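# Move green-PULL-tagged drive carriers into the divider box

## Task

Find each carrier whose drive has a green PULL tag on its top and place it in the divider box, keeping the box upright. Every such carrier must sit on the box floor and may touch only the box, other carriers placed there, or the robot. It must stay there without the robot holding it. All other carriers stay in the cage, pushed fully in with their levers latched. At the end, open the gripper and move the arm away.

## Robot and tools

Robot: one six-joint arm with a two-finger parallel gripper. The base may be slightly tilted relative to the table. Any mounting block or post belongs to the arm for clearance checks. A controller may alter or block joint targets for clearance. When it does, the result says "joint command not followed", and each step where your row was not fully sent is marked HELD.

Scene frame: the origin is on the table surface under the arm base. +z is up, and +y is to the left when looking along +x. The state line gives end_effector_position in metres and end_effector_quat_wxyz in this frame, plus linear (m/s) and angular (rad/s) velocities. The reported hand position can drift from the true one, more so at long reach. end_effector_position is the point between the pads when they are closed. The fingers point along the gripper's +z axis and close along its y axis. Closed fingertips reach about 33 mm past that point, and fully open ones about 9 mm. While closing, the tips move about 24 mm further out, so keep that much room above a surface.

Tool execute_actions takes {"actions": [...], "pictures": bool}. The list holds one item or none.
- Empty list: sends nothing and returns the current state.
- Motion: {"rows": [[...]], "steps": n}. Here rows holds 1 to 15 rows and steps is 1 to 15 (default 15). Each control step lasts 1/30 s and uses one row in order. If steps exceeds the row count, the final row is reused.
- Wait: {"steps": n}, with n up to 300 and no rows. It sends nothing and returns after n control steps counted from the previous result. Your reply time is part of those steps.

Each row has exactly 9 numbers, for the single arm:
- Numbers 1 to 6 are absolute joint target angles in radians, in the same order as the Joint positions line: waist, shoulder, elbow, forearm roll, wrist pitch, wrist roll. Stated ranges are: waist, shoulder, forearm roll, wrist pitch and wrist roll -6.283 to 6.283; elbow -2.792 to 2.792. The true limit may sit 0.010 rad either side of the stated one. A call is refused (nothing is sent) if a target is more than 0.010 rad beyond a stated end and also further out than the joint's last reported angle. A target past the real end is clipped to it, and the result may then say "joint sent to its limit". That line can refer to an earlier action still running, and its absence does not mean more travel is available.
- Number 7 is gripper position, an absolute setting from -1 to 1. +1 is fully open (140 mm), and the pads touch near -0.8. At -1 the fingers close until something blocks them.
- Number 8 is force_limit, -1 to 1. On parts up to 40 mm wide it gives about 14 N at -1, 60 N at 0 and 107 N at +1.
- Number 9 is speed, -1 to 1, setting how fast the pad gap changes: about 30 mm/s at -1, 140 at 0 and 250 at +1.

Motion limits: the drive caps joint target speed at 2.09 rad/s (waist, shoulder), 3.14 (elbow) and 3.93 (the three wrist joints). It takes 0.3 s to reach those speeds, and the joints are timed to arrive together. Each step, a joint target is kept within 0.456 rad (waist, shoulder), 0.683 (elbow) or 0.854 (wrist joints) of the measured angle. If the targets would move the gripper more than 70 mm from where it is, all of them are pulled back toward the measured angles. So large moves take several calls. Between calls the arm keeps heading for the last row sent. It stops doing so once it is nearly still or a step is HELD, after which only a new action moves it further.

Results report Joint positions (rad) and Joint velocities (rad/s) in column order, and joint torques in the same order. Torque readings carry per-unit offsets, scaling and noise, and change at rest only under contact or load. position_measured is in counts: 3 is fully open and 230 means the pads are touching, and the scale is not linear in mm. object_status codes: 0 moving; 1 blocked while opening; 2 blocked while closing (a grip); 3 reached the target or pads met, though a thin item may still be held. To grip, send position -1 and confirm status 2. Blocked fingers stay put until the position number changes by at least 0.01, or until the object slips or is lost. To squeeze harder during a grip, raise force_limit and also switch position between -1 and -0.98.

Tool zoom_image: {"camera": "cam_high" or "cam_wrist", "region": [x0, y0, x1, y1]}. Coordinates are pixels of that camera's latest 504x504 image, with the origin at top left and at most 504 px per side. Cameras: cam_high is fixed, looking down from about (0.17, 0.01, 0.78). cam_wrist is a fisheye mounted on the hand. Calibration K, distortion and T_world_to_cam are given and may be off by a few degrees or millimetres.

Faults and cautions: the arm halts for 10 s and skips the rest of the call if a joint's contact torque hits its load limit. Limits are waist 306, shoulder 306, elbow 144, and 40.5 N m for each wrist joint, with held weight included. The same halt happens if any outside force on the arm, tool or load reaches 144 N. Holding loads heats motors; a MOTOR HOT warning comes before an OVER-TEMPERATURE FAULT brake stop. Occasional disturbances may tug a held part or nudge loose ones. Do not drop, slam or shove objects hard, and never let anything leave the table. Open the gripper and withdraw before finishing.

Each tool is called after ">>>" by a JSON object that holds its "method" and its "body", one argument or row to a line.

Reference images:

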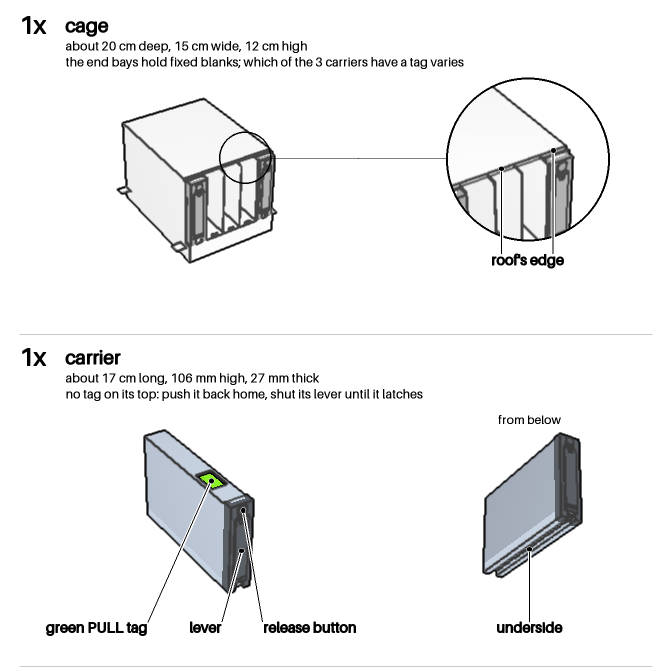

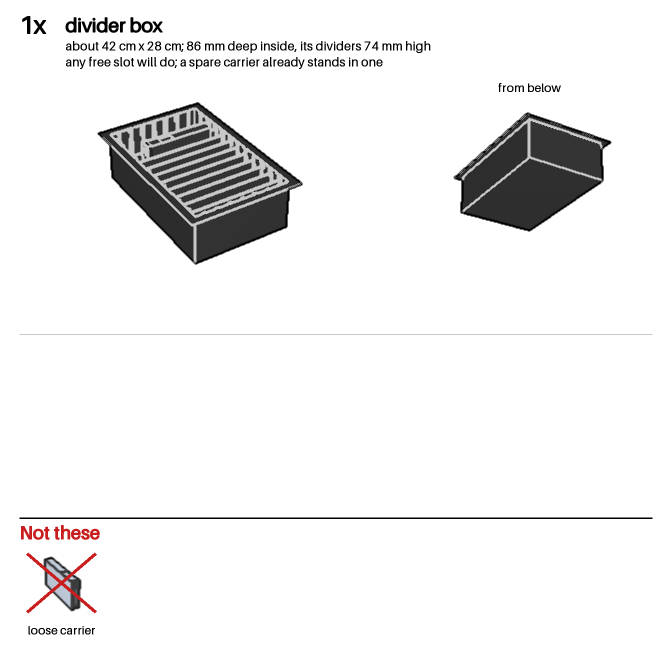

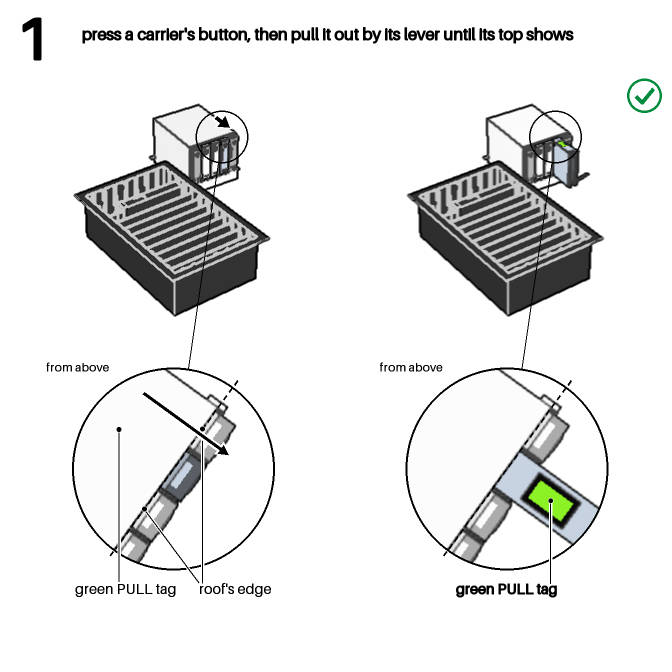

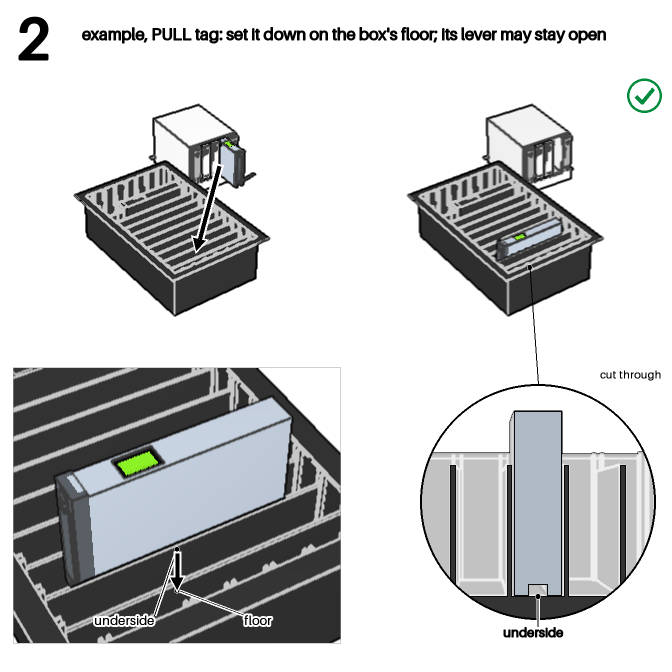

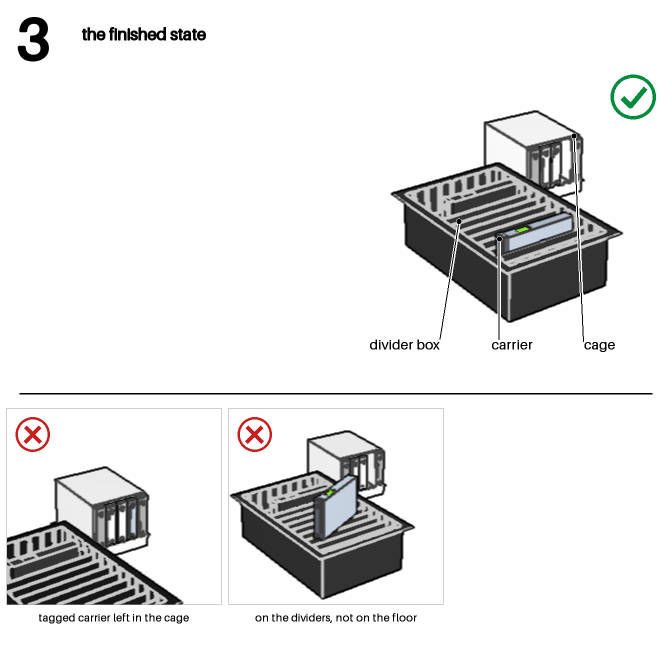

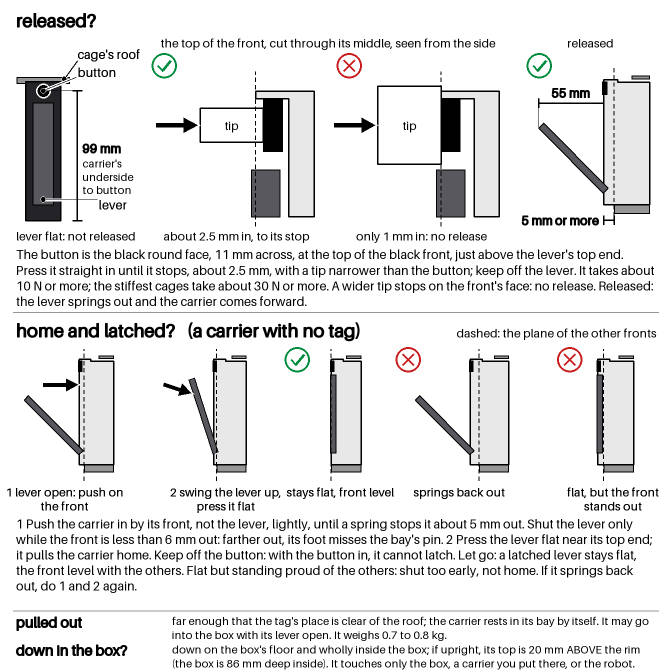

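## Session

>>> {"method": "execute_actions", "body": {
  "actions": []
}}

Scene clock: 0.00 s of 9097.00 s.
end_effector_position=(+0.0679, +0.6066, +0.1885) position_measured=3 object_status=3 end_effector_quat_wxyz=(-0.043, -0.383, +0.920, -0.069) end_effector_velocity=(+0.000, +0.000, +0.000) end_effector_angular_velocity=(+0.000, -0.000, +0.000)
Joint positions: [ 1.417  0.278  1.779 -0.001  1.249 -0.955]
Joint velocities: [-0. -0. -0. -0. -0. -0.]
Joint torques (N m, as the joint torque sensors report them, + toward a larger angle): no reading

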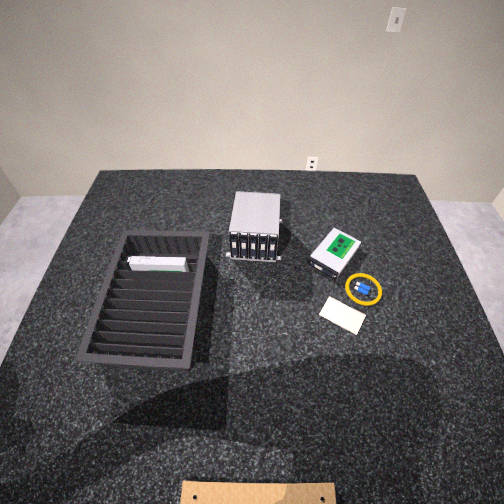

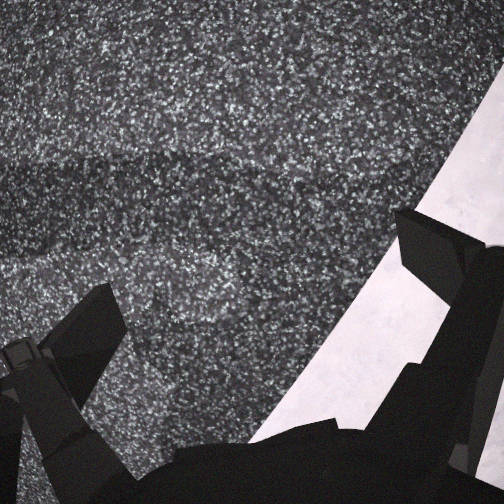

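>>> {"method": "zoom_image", "body": {
  "camera": "cam_high",
  "region": [210, 180, 300, 270]
}}

>>> {"method": "zoom_image", "body": {
  "camera": "cam_high",
  "region": [70, 220, 230, 380]
}}

Region (210, 180, 300, 270) of cam_high's 504x504 image, scaled by 5.600, with more detail than that image has.

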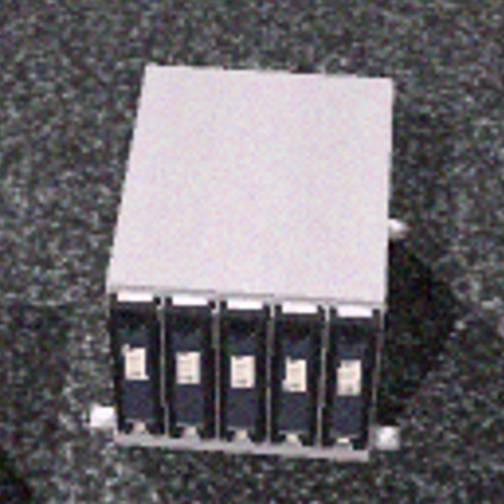

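Region (70, 220, 230, 380) of cam_high's 504x504 image, scaled by 3.150, with more detail than that image has.

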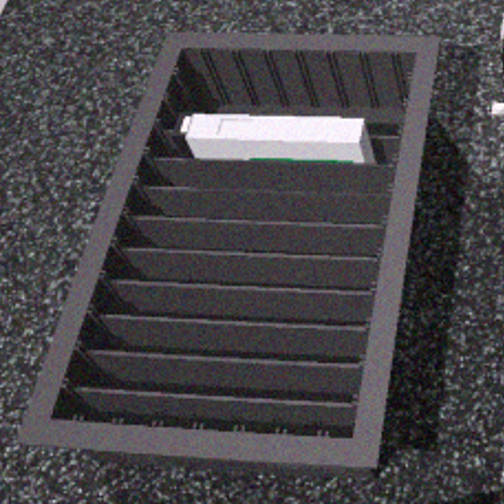

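>>> {"method": "execute_actions", "body": {
  "actions": [
    {"rows": [[-0.045,-0.1315,2.449,0,-0.117,1.571,1,0,0]], "steps": 15}
  ],
  "pictures": false
}}

>>> {"method": "execute_actions", "body": {
  "actions": [
    {"steps": 60}
  ]
}}

Scene clock: 28.53 s of 9097.00 s.
end_effector_position=(+0.2361, +0.5334, +0.1540) position_measured=3 object_status=3 end_effector_quat_wxyz=(+0.057, +0.048, +0.989, +0.126) end_effector_velocity=(+0.435, -0.107, +0.017) end_effector_angular_velocity=(+1.213, -0.191, -2.089)
Joint positions: [ 1.109  0.062  2.133 -0.001  0.671 -0.377]
Joint velocities: [-0.748 -0.357  0.583  0.002 -1.392  1.393]
Joint torques (N m, as the joint torque sensors report them, + toward a larger angle): [ -2.42 -39.47 -35.3    3.95  -0.89  -0.05]
Steps of this call (steps 1 to 90: nothing new was sent; then 25.03 s passed at rest; steps 91 to 105: all 15 steps of this action). Readings (joint positions | what the end effector reports):
91: [1.417 0.278 1.780 -0.001 1.249 -0.955] | position_measured=3 object_status=3
92: [1.414 0.275 1.785 -0.001 1.242 -0.948] | position_measured=3 object_status=3
94: [1.384 0.249 1.828 -0.001 1.186 -0.892] | position_measured=3 object_status=3
98: [1.286 0.167 1.961 -0.001 1.002 -0.708] | position_measured=3 object_status=3
105: the state above

Scene clock: 30.53 s of 9097.00 s.
end_effector_position=(+0.5987, -0.0011, +0.2202) position_measured=3 object_status=3 end_effector_quat_wxyz=(+0.013, +0.891, -0.027, +0.453) end_effector_velocity=(-0.001, -0.001, -0.001) end_effector_angular_velocity=(+0.000, +0.001, -0.001)
Joint positions: [-0.045 -0.132  2.449  0.    -0.117  1.571]
Joint velocities: [-0.001 -0.     0.001 -0.    -0.     0.   ]
Joint torques (N m, as the joint torque sensors report them, + toward a larger angle): [ -2.68 -18.5  -31.23   3.21  -2.02   0.02]
Steps of this call (steps 1 to 60: the robot went on to your last target). Readings (joint positions | what the end effector reports):
1: [1.084 0.050 2.152 -0.001 0.624 -0.330] | position_measured=3 object_status=3
2: [1.059 0.039 2.170 -0.001 0.579 -0.283] | position_measured=3 object_status=3
4: [1.009 0.020 2.202 -0.001 0.499 -0.189] | position_measured=3 object_status=3
8: [0.909 -0.013 2.256 -0.000 0.364 -0.002] | position_measured=3 object_status=3
60: the state above
camera_calibration (this result's frames):
cam_wrist: T_world_to_cam=[[-0.196576, -0.959794, -0.200382, 0.163164], [-0.750746, 0.278792, -0.598879, 0.592843], [0.630666, 0.0327105, -0.775365, -0.0310271], [0, 0, 0, 1]] pos_world=[0.496716, -0.00766061, 0.363679]

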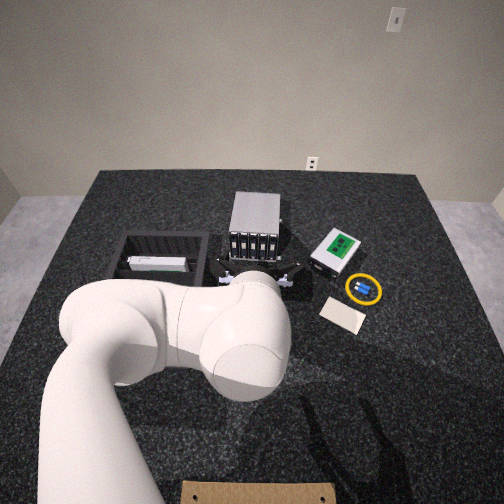

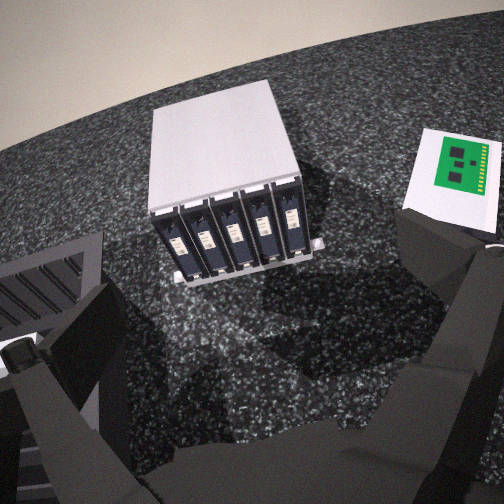

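>>> {"method": "zoom_image", "body": {
  "camera": "cam_wrist",
  "region": [140, 160, 330, 300]
}}

>>> {"method": "zoom_image", "body": {
  "camera": "cam_wrist",
  "region": [380, 190, 504, 314]
}}

Region (140, 160, 330, 300) of cam_wrist's 504x504 image, scaled by 2.653, with more detail than that image has; it fills the top 371 rows of this view, and the rest is white.

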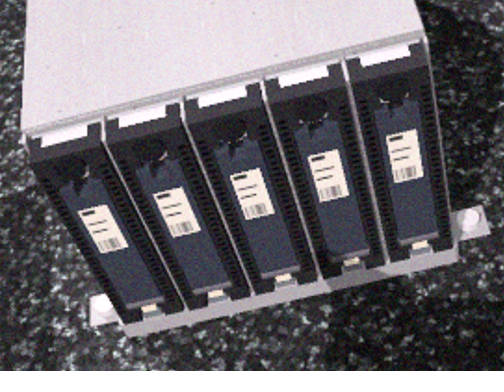

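Region (380, 190, 504, 314) of cam_wrist's 504x504 image, scaled by 4.065, with more detail than that image has.

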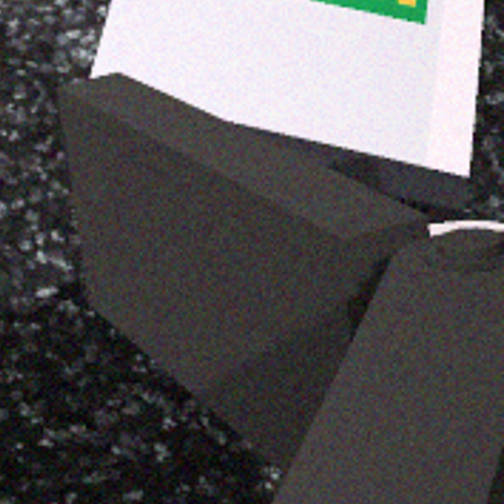

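>>> {"method": "zoom_image", "body": {
  "camera": "cam_high",
  "region": [200, 220, 310, 300]
}}

Region (200, 220, 310, 300) of cam_high's 504x504 image, scaled by 4.582, with more detail than that image has; it fills the top 367 rows of this view, and the rest is white.

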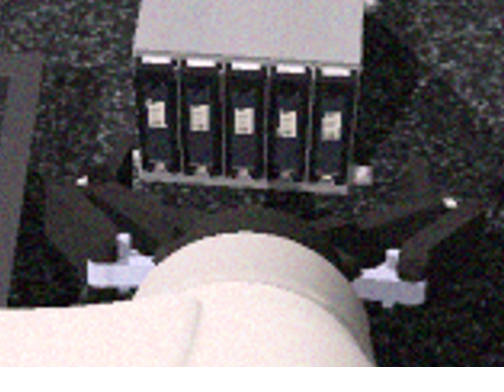

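>>> {"method": "execute_actions", "body": {
  "actions": [
    {"rows": [[-0.0581,0.173,2.3378,0,-0.2108,0.785,-1,0,0.5]], "steps": 15}
  ],
  "pictures": false
}}

>>> {"method": "execute_actions", "body": {
  "actions": [
    {"steps": 25}
  ]
}}

Scene clock: 51.53 s of 9097.00 s.
end_effector_position=(+0.6819, -0.0145, +0.1234) position_measured=144 object_status=0 end_effector_quat_wxyz=(+0.164, +0.859, +0.305, +0.376) end_effector_velocity=(+0.082, -0.014, -0.125) end_effector_angular_velocity=(-0.604, +0.147, +0.532)
Joint positions: [-0.058  0.161  2.342 -0.    -0.207  0.817]
Joint velocities: [-0.012  0.32  -0.118 -0.001 -0.098 -0.819]
Joint torques (N m, as the joint torque sensors report them, + toward a larger angle): [  3.48 -63.03 -24.36   2.33  -2.44  -0.12]
Steps of this call (steps 1 to 15: the robot went on to your last target; steps 16 to 90: nothing new was sent; then 17.50 s passed at rest; steps 91 to 105: all 15 steps of this action). Readings (joint positions | what the end effector reports):
91: [-0.045 -0.131 2.449 -0.000 -0.117 1.571] | position_measured=3 object_status=0
92: [-0.045 -0.129 2.449 -0.000 -0.118 1.564] | position_measured=7 object_status=0
94: [-0.046 -0.108 2.441 -0.000 -0.125 1.508] | position_measured=28 object_status=0
98: [-0.051 -0.003 2.402 -0.000 -0.157 1.240] | position_measured=70 object_status=0
105: the state above

Scene clock: 52.37 s of 9097.00 s.
end_effector_position=(+0.6851, -0.0150, +0.1188) position_measured=233 object_status=3 end_effector_quat_wxyz=(+0.169, +0.855, +0.319, +0.372) end_effector_velocity=(-0.000, -0.000, -0.000) end_effector_angular_velocity=(+0.000, +0.000, -0.001)
Joint positions: [-0.058  0.173  2.338 -0.    -0.211  0.785]
Joint velocities: [-0.     0.     0.     0.001 -0.     0.   ]
Joint torques (N m, as the joint torque sensors report them, + toward a larger angle): [ -1.87 -42.25 -25.8    2.72  -1.88  -0.09]
Steps of this call (steps 1 to 25: the robot went on to your last target). Readings (joint positions | what the end effector reports):
1: [-0.058 0.169 2.339 -0.000 -0.210 0.795] | position_measured=154 object_status=0
2: [-0.058 0.172 2.338 -0.000 -0.211 0.787] | position_measured=165 object_status=0
4: [-0.058 0.173 2.338 -0.000 -0.211 0.785] | position_measured=186 object_status=0
8: [-0.058 0.173 2.338 -0.000 -0.211 0.785] | position_measured=228 object_status=0
25: the state above
camera_calibration (this result's frames):
cam_wrist: T_world_to_cam=[[0.283252, -0.880679, 0.379701, -0.249976], [-0.78252, -0.441125, -0.439398, 0.59287], [0.554464, -0.172663, -0.814099, -0.109947], [0, 0, 0, 1]] pos_world=[0.595701, 0.0223976, 0.265914]

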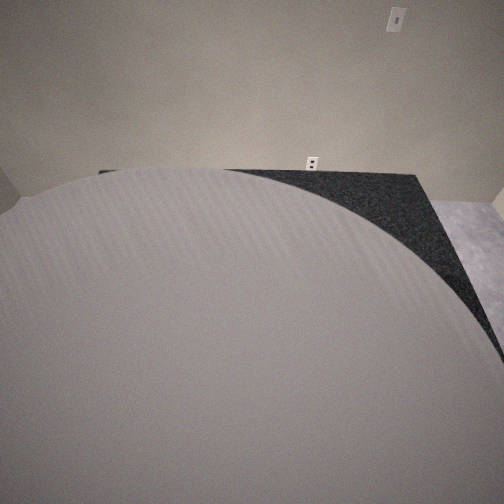

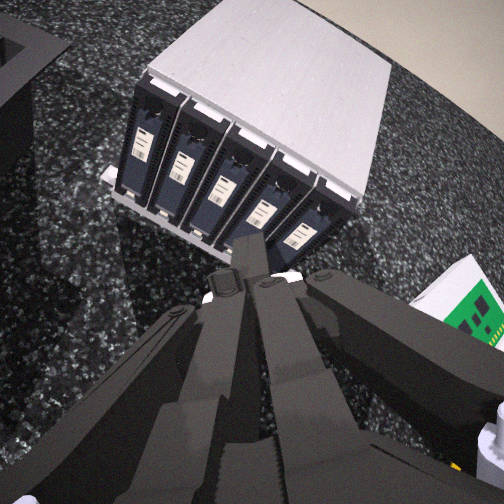

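>>> {"method": "zoom_image", "body": {
  "camera": "cam_wrist",
  "region": [210, 130, 350, 270]
}}

Region (210, 130, 350, 270) of cam_wrist's 504x504 image, scaled by 3.600, with more detail than that image has.

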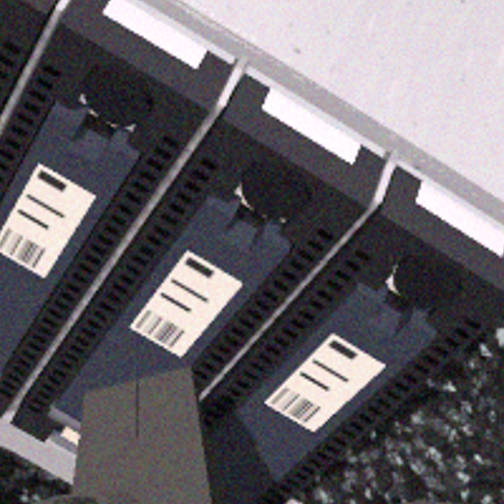

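>>> {"method": "execute_actions", "body": {
  "actions": [
    {"rows": [[-0.0581,0.2059,2.2845,0,-0.1904,0.785,-1,0,0.5]], "steps": 15}
  ]
}}

>>> {"method": "zoom_image", "body": {
  "camera": "cam_wrist",
  "region": [210, 160, 330, 280]
}}

Scene clock: 62.70 s of 9097.00 s.
end_effector_position=(+0.7141, -0.0172, +0.1218) position_measured=233 object_status=3 end_effector_quat_wxyz=(+0.169, +0.855, +0.318, +0.372) end_effector_velocity=(-0.000, -0.001, -0.000) end_effector_angular_velocity=(-0.001, +0.001, +0.000)
Joint positions: [-0.058  0.206  2.285  0.    -0.19   0.785]
Joint velocities: [-0.001  0.     0.    -0.002 -0.     0.   ]
Joint torques (N m, as the joint torque sensors report them, + toward a larger angle): [ -0.1  -46.2  -26.29   2.24  -1.81  -0.05]
Steps of this call (steps 1 to 15: the robot went on to your last target; steps 16 to 90: nothing new was sent; then 6.83 s passed at rest; steps 91 to 105: all 15 steps of this action). Readings (joint positions | what the end effector reports):
91: [-0.058 0.173 2.338 0.000 -0.211 0.785] | position_measured=233 object_status=3
92: [-0.058 0.176 2.332 -0.000 -0.209 0.785] | position_measured=233 object_status=3
94: [-0.058 0.196 2.300 0.000 -0.197 0.785] | position_measured=233 object_status=3
98: [-0.058 0.206 2.285 0.000 -0.191 0.785] | position_measured=233 object_status=3
105: the state above
camera_calibration (this result's frames):
cam_wrist: T_world_to_cam=[[0.283113, -0.880751, 0.379637, -0.26114], [-0.782592, -0.440969, -0.439426, 0.616036], [0.554433, -0.172694, -0.814113, -0.123991], [0, 0, 0, 1]] pos_world=[0.624782, 0.020241, 0.268898]

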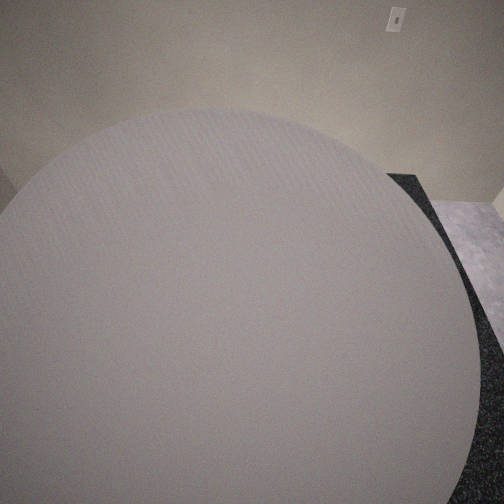

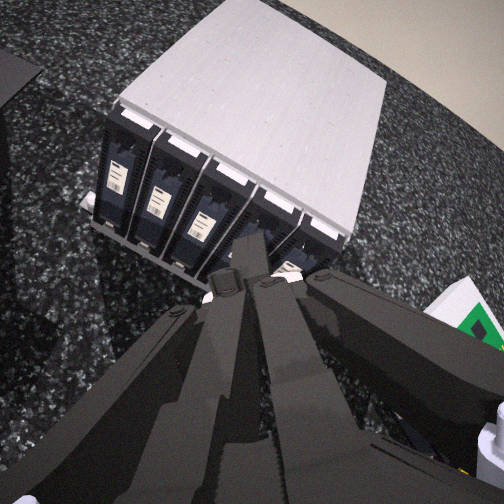

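Region (210, 160, 330, 280) of cam_wrist's 504x504 image, scaled by 4.200, with more detail than that image has.

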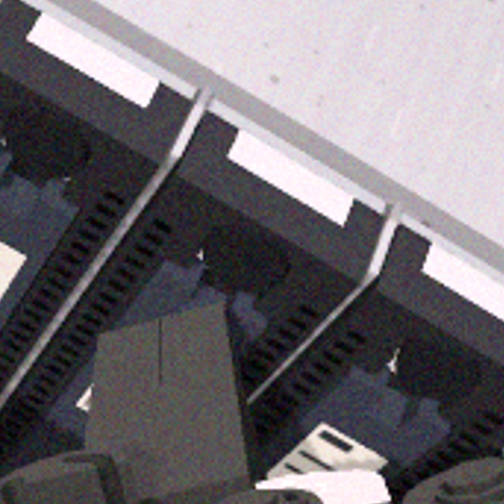

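>>> {"method": "execute_actions", "body": {
  "actions": [
    {"rows": [[-0.0581,0.2072,2.2827,0,-0.1899,0.785,-1,0,0.5],[-0.0581,0.2085,2.2809,0,-0.1894,0.785,-1,0,0.5],[-0.0581,0.2098,2.2792,0,-0.1890,0.785,-1,0,0.5],[-0.0581,0.2111,2.2774,0,-0.1885,0.785,-1,0,0.5],[-0.0581,0.2124,2.2756,0,-0.1880,0.785,-1,0,0.5]], "steps": 12}
  ]
}}

>>> {"method": "zoom_image", "body": {
  "camera": "cam_wrist",
  "region": [220, 180, 310, 270]
}}

Scene clock: 70.53 s of 9097.00 s.
end_effector_position=(+0.7191, -0.0175, +0.1218) position_measured=233 object_status=3 end_effector_quat_wxyz=(+0.169, +0.855, +0.319, +0.372) end_effector_velocity=(-0.000, +0.000, -0.000) end_effector_angular_velocity=(+0.001, +0.001, -0.001)
Joint positions: [-0.058  0.212  2.276 -0.    -0.188  0.785]
Joint velocities: [0.    0.    0.    0.001 0.    0.001]
Joint torques (N m, as the joint torque sensors report them, + toward a larger angle): [ -0.78 -47.52 -25.71   2.82  -1.82  -0.11]
Steps of this call (steps 1 to 15: the robot went on to your last target; steps 16 to 90: nothing new was sent; then 4.43 s passed at rest; steps 91 to 102: all 12 steps of this action). Readings (joint positions | what the end effector reports):
91: [-0.058 0.206 2.284 -0.000 -0.190 0.785] | position_measured=233 object_status=3
92: [-0.058 0.206 2.284 -0.000 -0.190 0.785] | position_measured=233 object_status=3
94: [-0.058 0.208 2.281 -0.000 -0.189 0.785] | position_measured=233 object_status=3
98: [-0.058 0.212 2.276 -0.000 -0.188 0.785] | position_measured=233 object_status=3
102: the state above
camera_calibration (this result's frames):
cam_wrist: T_world_to_cam=[[0.283267, -0.880671, 0.379707, -0.262932], [-0.782517, -0.441141, -0.439388, 0.619742], [0.554461, -0.172663, -0.814101, -0.126853], [0, 0, 0, 1]] pos_world=[0.629773, 0.0199342, 0.268873]

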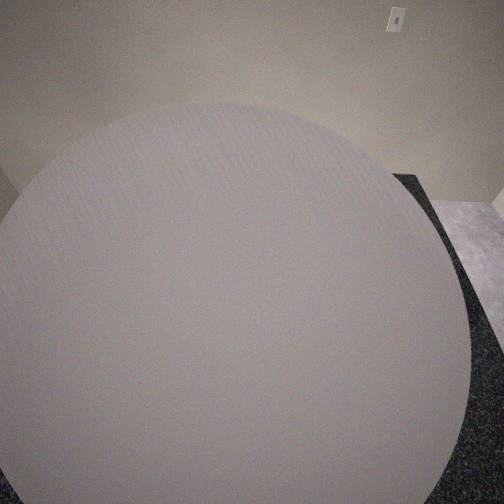

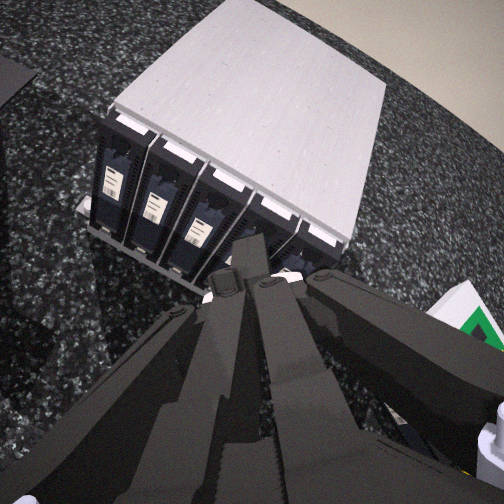

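Region (220, 180, 310, 270) of cam_wrist's 504x504 image, scaled by 5.600, with more detail than that image has.

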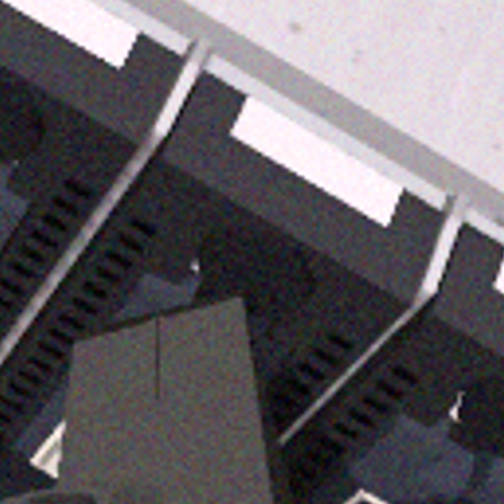

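>>> {"method": "execute_actions", "body": {
  "actions": [
    {"rows": [[-0.0581,0.2137,2.2738,0,-0.1875,0.785,-1,0,0.5],[-0.0581,0.2137,2.2738,0,-0.1875,0.785,-1,0,0.5],[-0.0581,0.2153,2.2716,0,-0.1869,0.785,-1,0,0.5]], "steps": 10}
  ],
  "pictures": false
}}

Scene clock: 72.20 s of 9097.00 s.
end_effector_position=(+0.7214, -0.0177, +0.1218) position_measured=233 object_status=3 end_effector_quat_wxyz=(+0.169, +0.855, +0.319, +0.372) end_effector_velocity=(+0.000, +0.001, +0.000) end_effector_angular_velocity=(+0.000, -0.000, +0.001)
Joint positions: [-0.058  0.215  2.272 -0.    -0.187  0.785]
Joint velocities: [ 0.002  0.    -0.001 -0.     0.     0.   ]
Joint torques (N m, as the joint torque sensors report them, + toward a larger angle): [ -0.71 -47.56 -25.96   2.92  -1.85  -0.19]
Steps of this call (steps 1 to 15: the robot went on to your last target; steps 16 to 40: nothing new was sent; steps 41 to 50: all 10 steps of this action). Readings (joint positions | what the end effector reports):
41: [-0.058 0.212 2.276 -0.000 -0.188 0.785] | position_measured=233 object_status=3
42: [-0.058 0.213 2.275 -0.000 -0.188 0.785] | position_measured=233 object_status=3
44: [-0.058 0.214 2.273 -0.000 -0.187 0.785] | position_measured=233 object_status=3
48: [-0.058 0.215 2.272 -0.000 -0.187 0.785] | position_measured=233 object_status=3
50: the state above

>>> {"method": "execute_actions", "body": {
  "actions": [
    {"rows": [[-0.0583,0.2180,2.2708,0,-0.1888,0.785,-1,0,0.5],[-0.0583,0.2180,2.2708,0,-0.1888,0.785,-1,0,0.5],[-0.0585,0.2206,2.2700,0,-0.1906,0.785,-1,0,0.5]], "steps": 10}
  ],
  "pictures": false
}}

Scene clock: 73.80 s of 9097.00 s.
end_effector_position=(+0.7229, -0.0180, +0.1198) position_measured=233 object_status=3 end_effector_quat_wxyz=(+0.169, +0.855, +0.318, +0.372) end_effector_velocity=(-0.000, -0.001, -0.000) end_effector_angular_velocity=(+0.000, +0.000, -0.002)
Joint positions: [-0.058  0.221  2.27   0.    -0.191  0.785]
Joint velocities: [-0.001  0.001  0.     0.001 -0.001 -0.   ]
Joint torques (N m, as the joint torque sensors report them, + toward a larger angle): [ -2.46 -45.86 -30.01   2.79  -2.69  -0.01]
Steps of this call (steps 1 to 15: the robot went on to your last target; steps 16 to 38: nothing new was sent; steps 39 to 48: all 10 steps of this action). Readings (joint positions | what the end effector reports):
39: [-0.058 0.215 2.272 -0.000 -0.187 0.785] | position_measured=233 object_status=3
40: [-0.058 0.216 2.271 0.000 -0.187 0.785] | position_measured=233 object_status=3
42: [-0.058 0.218 2.271 0.000 -0.189 0.785] | position_measured=233 object_status=3
46: [-0.058 0.220 2.270 0.000 -0.190 0.785] | position_measured=233 object_status=3
48: the state above

>>> {"method": "execute_actions", "body": {
  "actions": [
    {"rows": [[-0.0585,0.2216,2.2687,0,-0.1903,0.785,-1,0,0.5],[-0.0585,0.2216,2.2687,0,-0.1903,0.785,-1,0,0.5],[-0.0585,0.2225,2.2673,0,-0.1899,0.785,-1,0,0.5]], "steps": 10}
  ]
}}

>>> {"method": "zoom_image", "body": {
  "camera": "cam_wrist",
  "region": [220, 180, 310, 270]
}}

Scene clock: 75.33 s of 9097.00 s.
end_effector_position=(+0.7245, -0.0182, +0.1199) position_measured=233 object_status=3 end_effector_quat_wxyz=(+0.169, +0.855, +0.318, +0.372) end_effector_velocity=(+0.001, +0.001, +0.001) end_effector_angular_velocity=(-0.000, -0.001, +0.002)
Joint positions: [-0.059  0.222  2.267  0.    -0.19   0.785]
Joint velocities: [ 0.002  0.    -0.001  0.     0.    -0.001]
Joint torques (N m, as the joint torque sensors report them, + toward a larger angle): [ -2.69 -46.23 -31.76   3.    -3.38   0.14]
Steps of this call (steps 1 to 15: the robot went on to your last target; steps 16 to 36: nothing new was sent; steps 37 to 46: all 10 steps of this action). Readings (joint positions | what the end effector reports):
37: [-0.059 0.221 2.270 0.000 -0.191 0.785] | position_measured=233 object_status=3
38: [-0.059 0.221 2.270 0.000 -0.191 0.785] | position_measured=233 object_status=3
40: [-0.059 0.222 2.268 0.000 -0.191 0.785] | position_measured=233 object_status=3
44: [-0.059 0.222 2.267 0.000 -0.190 0.785] | position_measured=233 object_status=3
46: the state above
camera_calibration (this result's frames):
cam_wrist: T_world_to_cam=[[0.282847, -0.880796, 0.379732, -0.264006], [-0.782661, -0.440801, -0.439473, 0.622875], [0.554472, -0.172898, -0.814043, -0.131519], [0, 0, 0, 1]] pos_world=[0.635097, 0.0192889, 0.266926]

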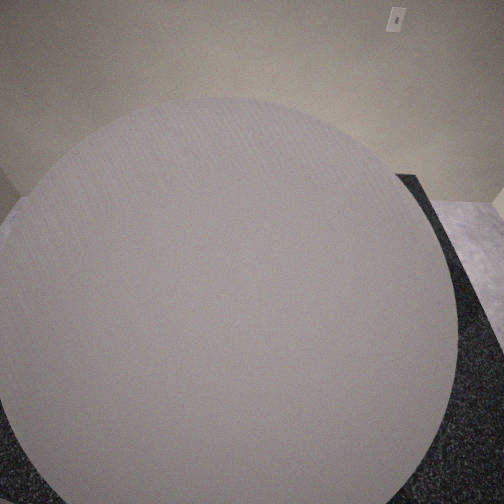

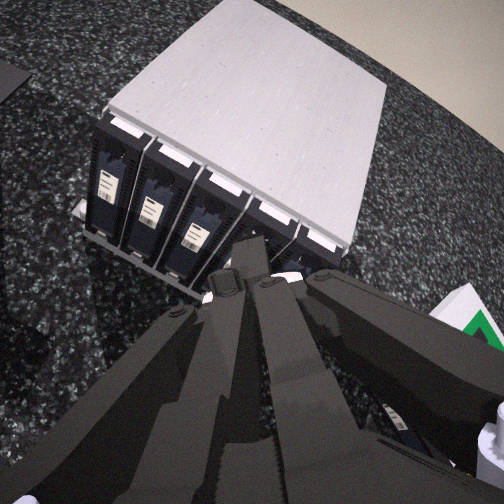

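Region (220, 180, 310, 270) of cam_wrist's 504x504 image, scaled by 5.600, with more detail than that image has.

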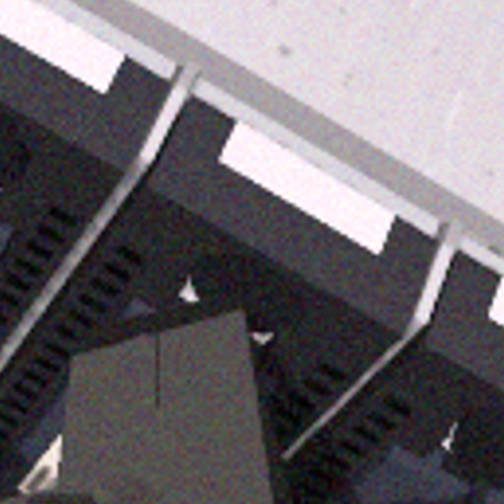

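>>> {"method": "execute_actions", "body": {
  "actions": [
    {"rows": [[-0.0585,0.2226,2.2657,0,-0.1883,0.785,-1,0,0.5],[-0.0585,0.2226,2.2657,0,-0.1883,0.785,-1,0,0.5],[-0.0585,0.2227,2.2640,0,-0.1868,0.785,-1,0,0.5]], "steps": 10}
  ]
}}

>>> {"method": "zoom_image", "body": {
  "camera": "cam_wrist",
  "region": [200, 170, 320, 290]
}}

Scene clock: 77.20 s of 9097.00 s.
end_effector_position=(+0.7259, -0.0183, +0.1208) position_measured=233 object_status=3 end_effector_quat_wxyz=(+0.169, +0.855, +0.318, +0.372) end_effector_velocity=(+0.001, +0.000, +0.001) end_effector_angular_velocity=(+0.000, -0.002, +0.000)
Joint positions: [-0.059  0.223  2.264  0.    -0.187  0.785]
Joint velocities: [ 0.001 -0.    -0.002  0.    -0.     0.001]
Joint torques (N m, as the joint torque sensors report them, + toward a larger angle): [ -2.22 -48.38 -37.93   2.9   -6.07  -0.12]
Steps of this call (steps 1 to 15: the robot went on to your last target; steps 16 to 46: nothing new was sent; steps 47 to 56: all 10 steps of this action). Readings (joint positions | what the end effector reports):
47: [-0.059 0.223 2.267 0.000 -0.190 0.785] | position_measured=233 object_status=3
48: [-0.059 0.223 2.267 0.000 -0.189 0.785] | position_measured=233 object_status=3
50: [-0.059 0.223 2.265 0.000 -0.188 0.785] | position_measured=233 object_status=3
54: [-0.059 0.223 2.264 0.000 -0.187 0.785] | position_measured=233 object_status=3
56: the state above
camera_calibration (this result's frames):
cam_wrist: T_world_to_cam=[[0.282893, -0.880799, 0.379691, -0.264899], [-0.782712, -0.440798, -0.439384, 0.624404], [0.554376, -0.17289, -0.814111, -0.131481], [0, 0, 0, 1]] pos_world=[0.636557, 0.0191813, 0.267893]

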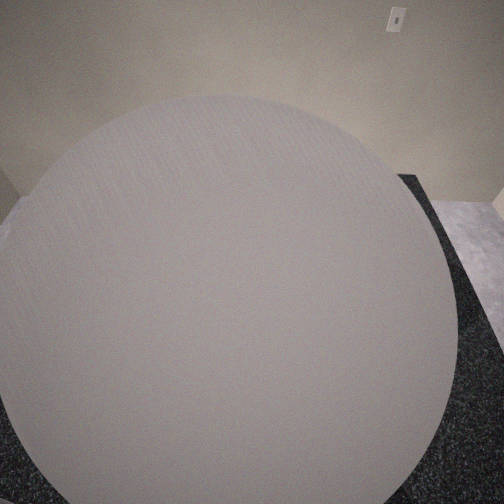

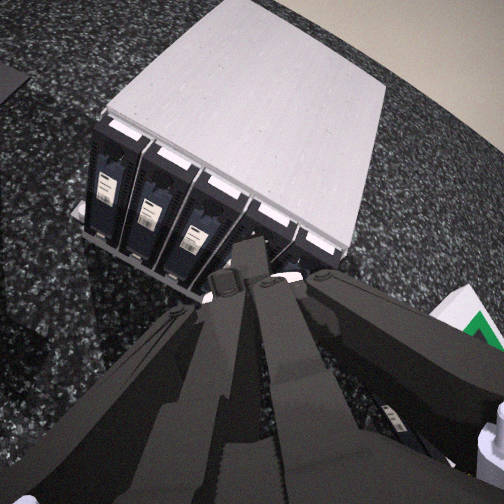

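Region (200, 170, 320, 290) of cam_wrist's 504x504 image, scaled by 4.200, with more detail than that image has.

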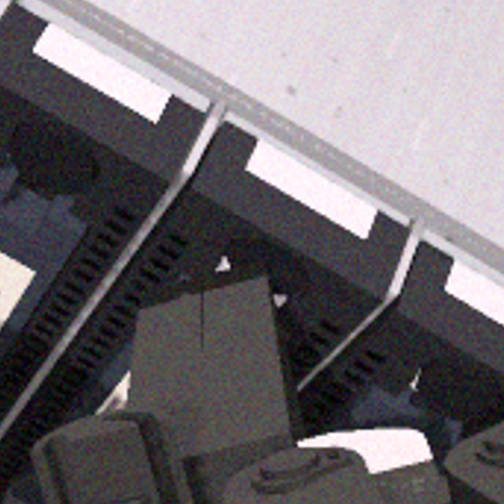

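>>> {"method": "execute_actions", "body": {
  "actions": [
    {"rows": [[-0.0585,0.2234,2.2631,0,-0.1865,0.785,-1,0,0.5],[-0.0585,0.2240,2.2622,0,-0.1863,0.785,-1,0,0.5],[-0.0585,0.2240,2.2622,0,-0.1863,0.785,-1,0,0.5],[-0.0585,0.2240,2.2622,0,-0.1863,0.785,-1,0,0.5],[-0.0585,0.2240,2.2622,0,-0.1863,0.785,-1,0,0.5],[-0.0585,0.2240,2.2622,0,-0.1863,0.785,-1,0,0.5],[-0.0585,0.2175,2.2711,0,-0.1887,0.785,-1,0,0.5],[-0.0585,0.2175,2.2711,0,-0.1887,0.785,-1,0,0.5],[-0.0585,0.2175,2.2711,0,-0.1887,0.785,-1,0,0.5],[-0.0585,0.1565,2.296,0,-0.1526,0.785,-1,0,0.5]], "steps": 15}
  ],
  "pictures": false
}}

>>> {"method": "execute_actions", "body": {
  "actions": [
    {"steps": 10}
  ]
}}

Scene clock: 79.97 s of 9097.00 s.
end_effector_position=(+0.7027, -0.0166, +0.1396) position_measured=233 object_status=3 end_effector_quat_wxyz=(+0.169, +0.855, +0.318, +0.372) end_effector_velocity=(-0.066, +0.005, +0.058) end_effector_angular_velocity=(-0.000, -0.003, +0.001)
Joint positions: [-0.059  0.161  2.294  0.    -0.156  0.785]
Joint velocities: [ 0.    -0.187  0.076 -0.     0.107 -0.   ]
Joint torques (N m, as the joint torque sensors report them, + toward a larger angle): [ -6.37 -16.48 -30.13   3.01  -1.96  -0.09]
Steps of this call (steps 1 to 15: the robot went on to your last target; steps 16 to 68: nothing new was sent; steps 69 to 83: all 15 steps of this action). Readings (joint positions | what the end effector reports):
69: [-0.059 0.223 2.264 0.000 -0.187 0.785] | position_measured=233 object_status=3
70: [-0.059 0.223 2.264 0.000 -0.187 0.785] | position_measured=233 object_status=3
72: [-0.059 0.223 2.263 0.000 -0.186 0.785] | position_measured=233 object_status=3
76: [-0.059 0.222 2.264 0.000 -0.187 0.785] | position_measured=233 object_status=3
83: the state above

Scene clock: 80.30 s of 9097.00 s.
end_effector_position=(+0.7007, -0.0165, +0.1405) position_measured=233 object_status=3 end_effector_quat_wxyz=(+0.169, +0.855, +0.318, +0.372) end_effector_velocity=(+0.000, -0.000, +0.001) end_effector_angular_velocity=(+0.000, -0.001, -0.001)
Joint positions: [-0.059  0.157  2.296  0.    -0.153  0.785]
Joint velocities: [-0.    -0.001 -0.     0.     0.     0.   ]
Joint torques (N m, as the joint torque sensors report them, + toward a larger angle): [ -2.19 -43.92 -28.15   2.94  -1.96   0.  ]
Steps of this call (steps 1 to 10: the robot went on to your last target). Readings (joint positions | what the end effector reports):
1: [-0.059 0.157 2.295 0.000 -0.153 0.785] | position_measured=233 object_status=3
2: [-0.059 0.157 2.296 0.000 -0.153 0.785] | position_measured=233 object_status=3
4: [-0.059 0.157 2.296 0.000 -0.153 0.785] | position_measured=233 object_status=3
8: [-0.059 0.157 2.296 0.000 -0.153 0.785] | position_measured=233 object_status=3
10: the state above
camera_calibration (this result's frames):
cam_wrist: T_world_to_cam=[[0.282852, -0.880796, 0.379728, -0.263644], [-0.782666, -0.440801, -0.439464, 0.614111], [0.554463, -0.172897, -0.81405, -0.101245], [0, 0, 0, 1]] pos_world=[0.611352, 0.0209786, 0.287574]

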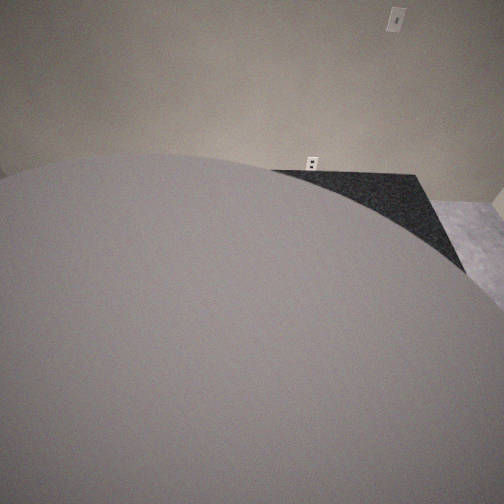

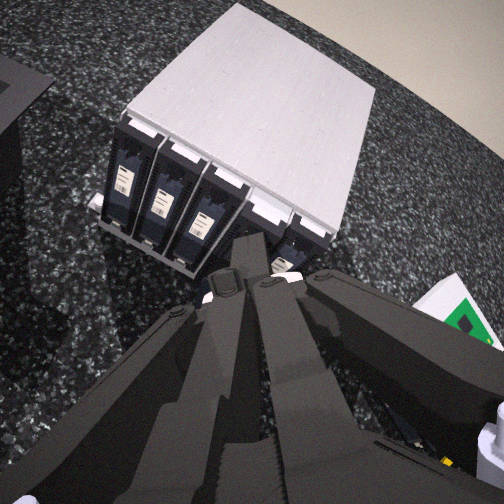

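>>> {"method": "execute_actions", "body": {
  "actions": [
    {"rows": [[0.0,0.17,2.29,0,-0.16,0.785,-1,0,0.5],[0.0,0.17,2.29,0,-0.16,0.785,-1,0,0.5],[0.0,0.17,2.29,0,-0.16,0.785,-1,0,0.5],[0.0,0.17,2.29,0,-0.16,0.785,-1,0,0.5],[0.0202,0.2183,2.2675,0,-0.1858,0.785,-1,0,0.5]], "steps": 15}
  ]
}}

>>> {"method": "zoom_image", "body": {
  "camera": "cam_wrist",
  "region": [220, 180, 310, 270]
}}

Scene clock: 85.77 s of 9097.00 s.
end_effector_position=(+0.7228, +0.0388, +0.1219) position_measured=233 object_status=3 end_effector_quat_wxyz=(+0.155, +0.842, +0.352, +0.378) end_effector_velocity=(-0.000, +0.000, -0.001) end_effector_angular_velocity=(-0.001, +0.001, +0.001)
Joint positions: [ 0.02   0.218  2.268 -0.    -0.186  0.785]
Joint velocities: [ 0.     0.001  0.001  0.    -0.001 -0.001]
Joint torques (N m, as the joint torque sensors report them, + toward a larger angle): [ -3.09 -46.94 -26.63   2.67  -1.67   0.03]
Steps of this call (steps 1 to 15: the robot went on to your last target; steps 16 to 90: nothing new was sent; then 1.97 s passed at rest; steps 91 to 105: all 15 steps of this action). Readings (joint positions | what the end effector reports):
91: [-0.058 0.156 2.296 0.000 -0.153 0.785] | position_measured=233 object_status=3
92: [-0.055 0.157 2.296 0.000 -0.153 0.785] | position_measured=233 object_status=3
94: [-0.027 0.163 2.294 0.000 -0.156 0.785] | position_measured=233 object_status=3
98: [0.012 0.199 2.277 -0.000 -0.176 0.785] | position_measured=233 object_status=3
105: the state above
camera_calibration (this result's frames):
cam_wrist: T_world_to_cam=[[0.351175, -0.855826, 0.379786, -0.264497], [-0.745569, -0.500967, -0.439499, 0.623117], [0.566395, -0.128816, -0.814004, -0.129411], [0, 0, 0, 1]] pos_world=[0.630759, 0.0691273, 0.26897]

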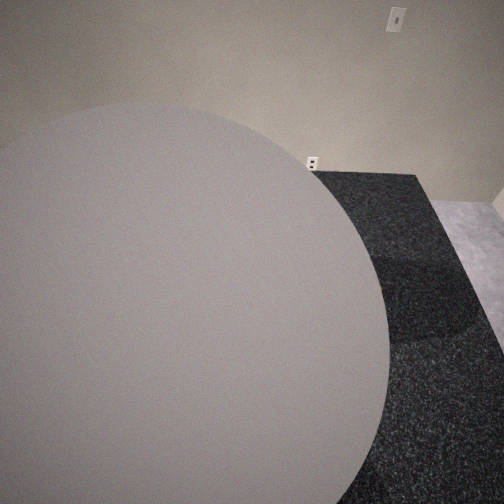

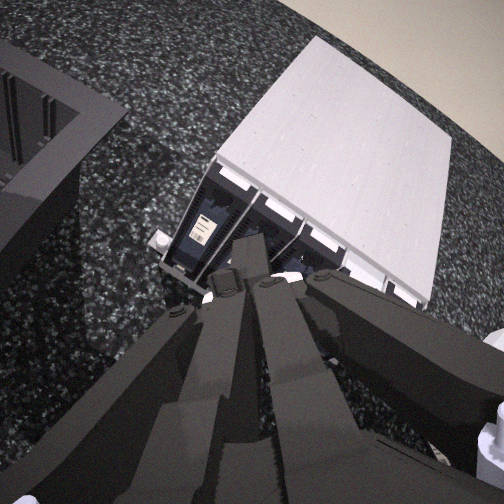

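Region (220, 180, 310, 270) of cam_wrist's 504x504 image, scaled by 5.600, with more detail than that image has.

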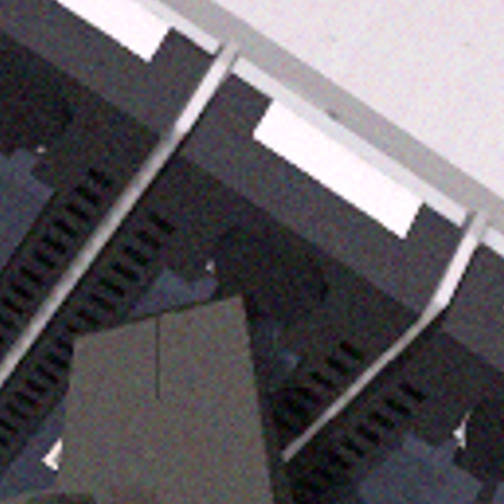

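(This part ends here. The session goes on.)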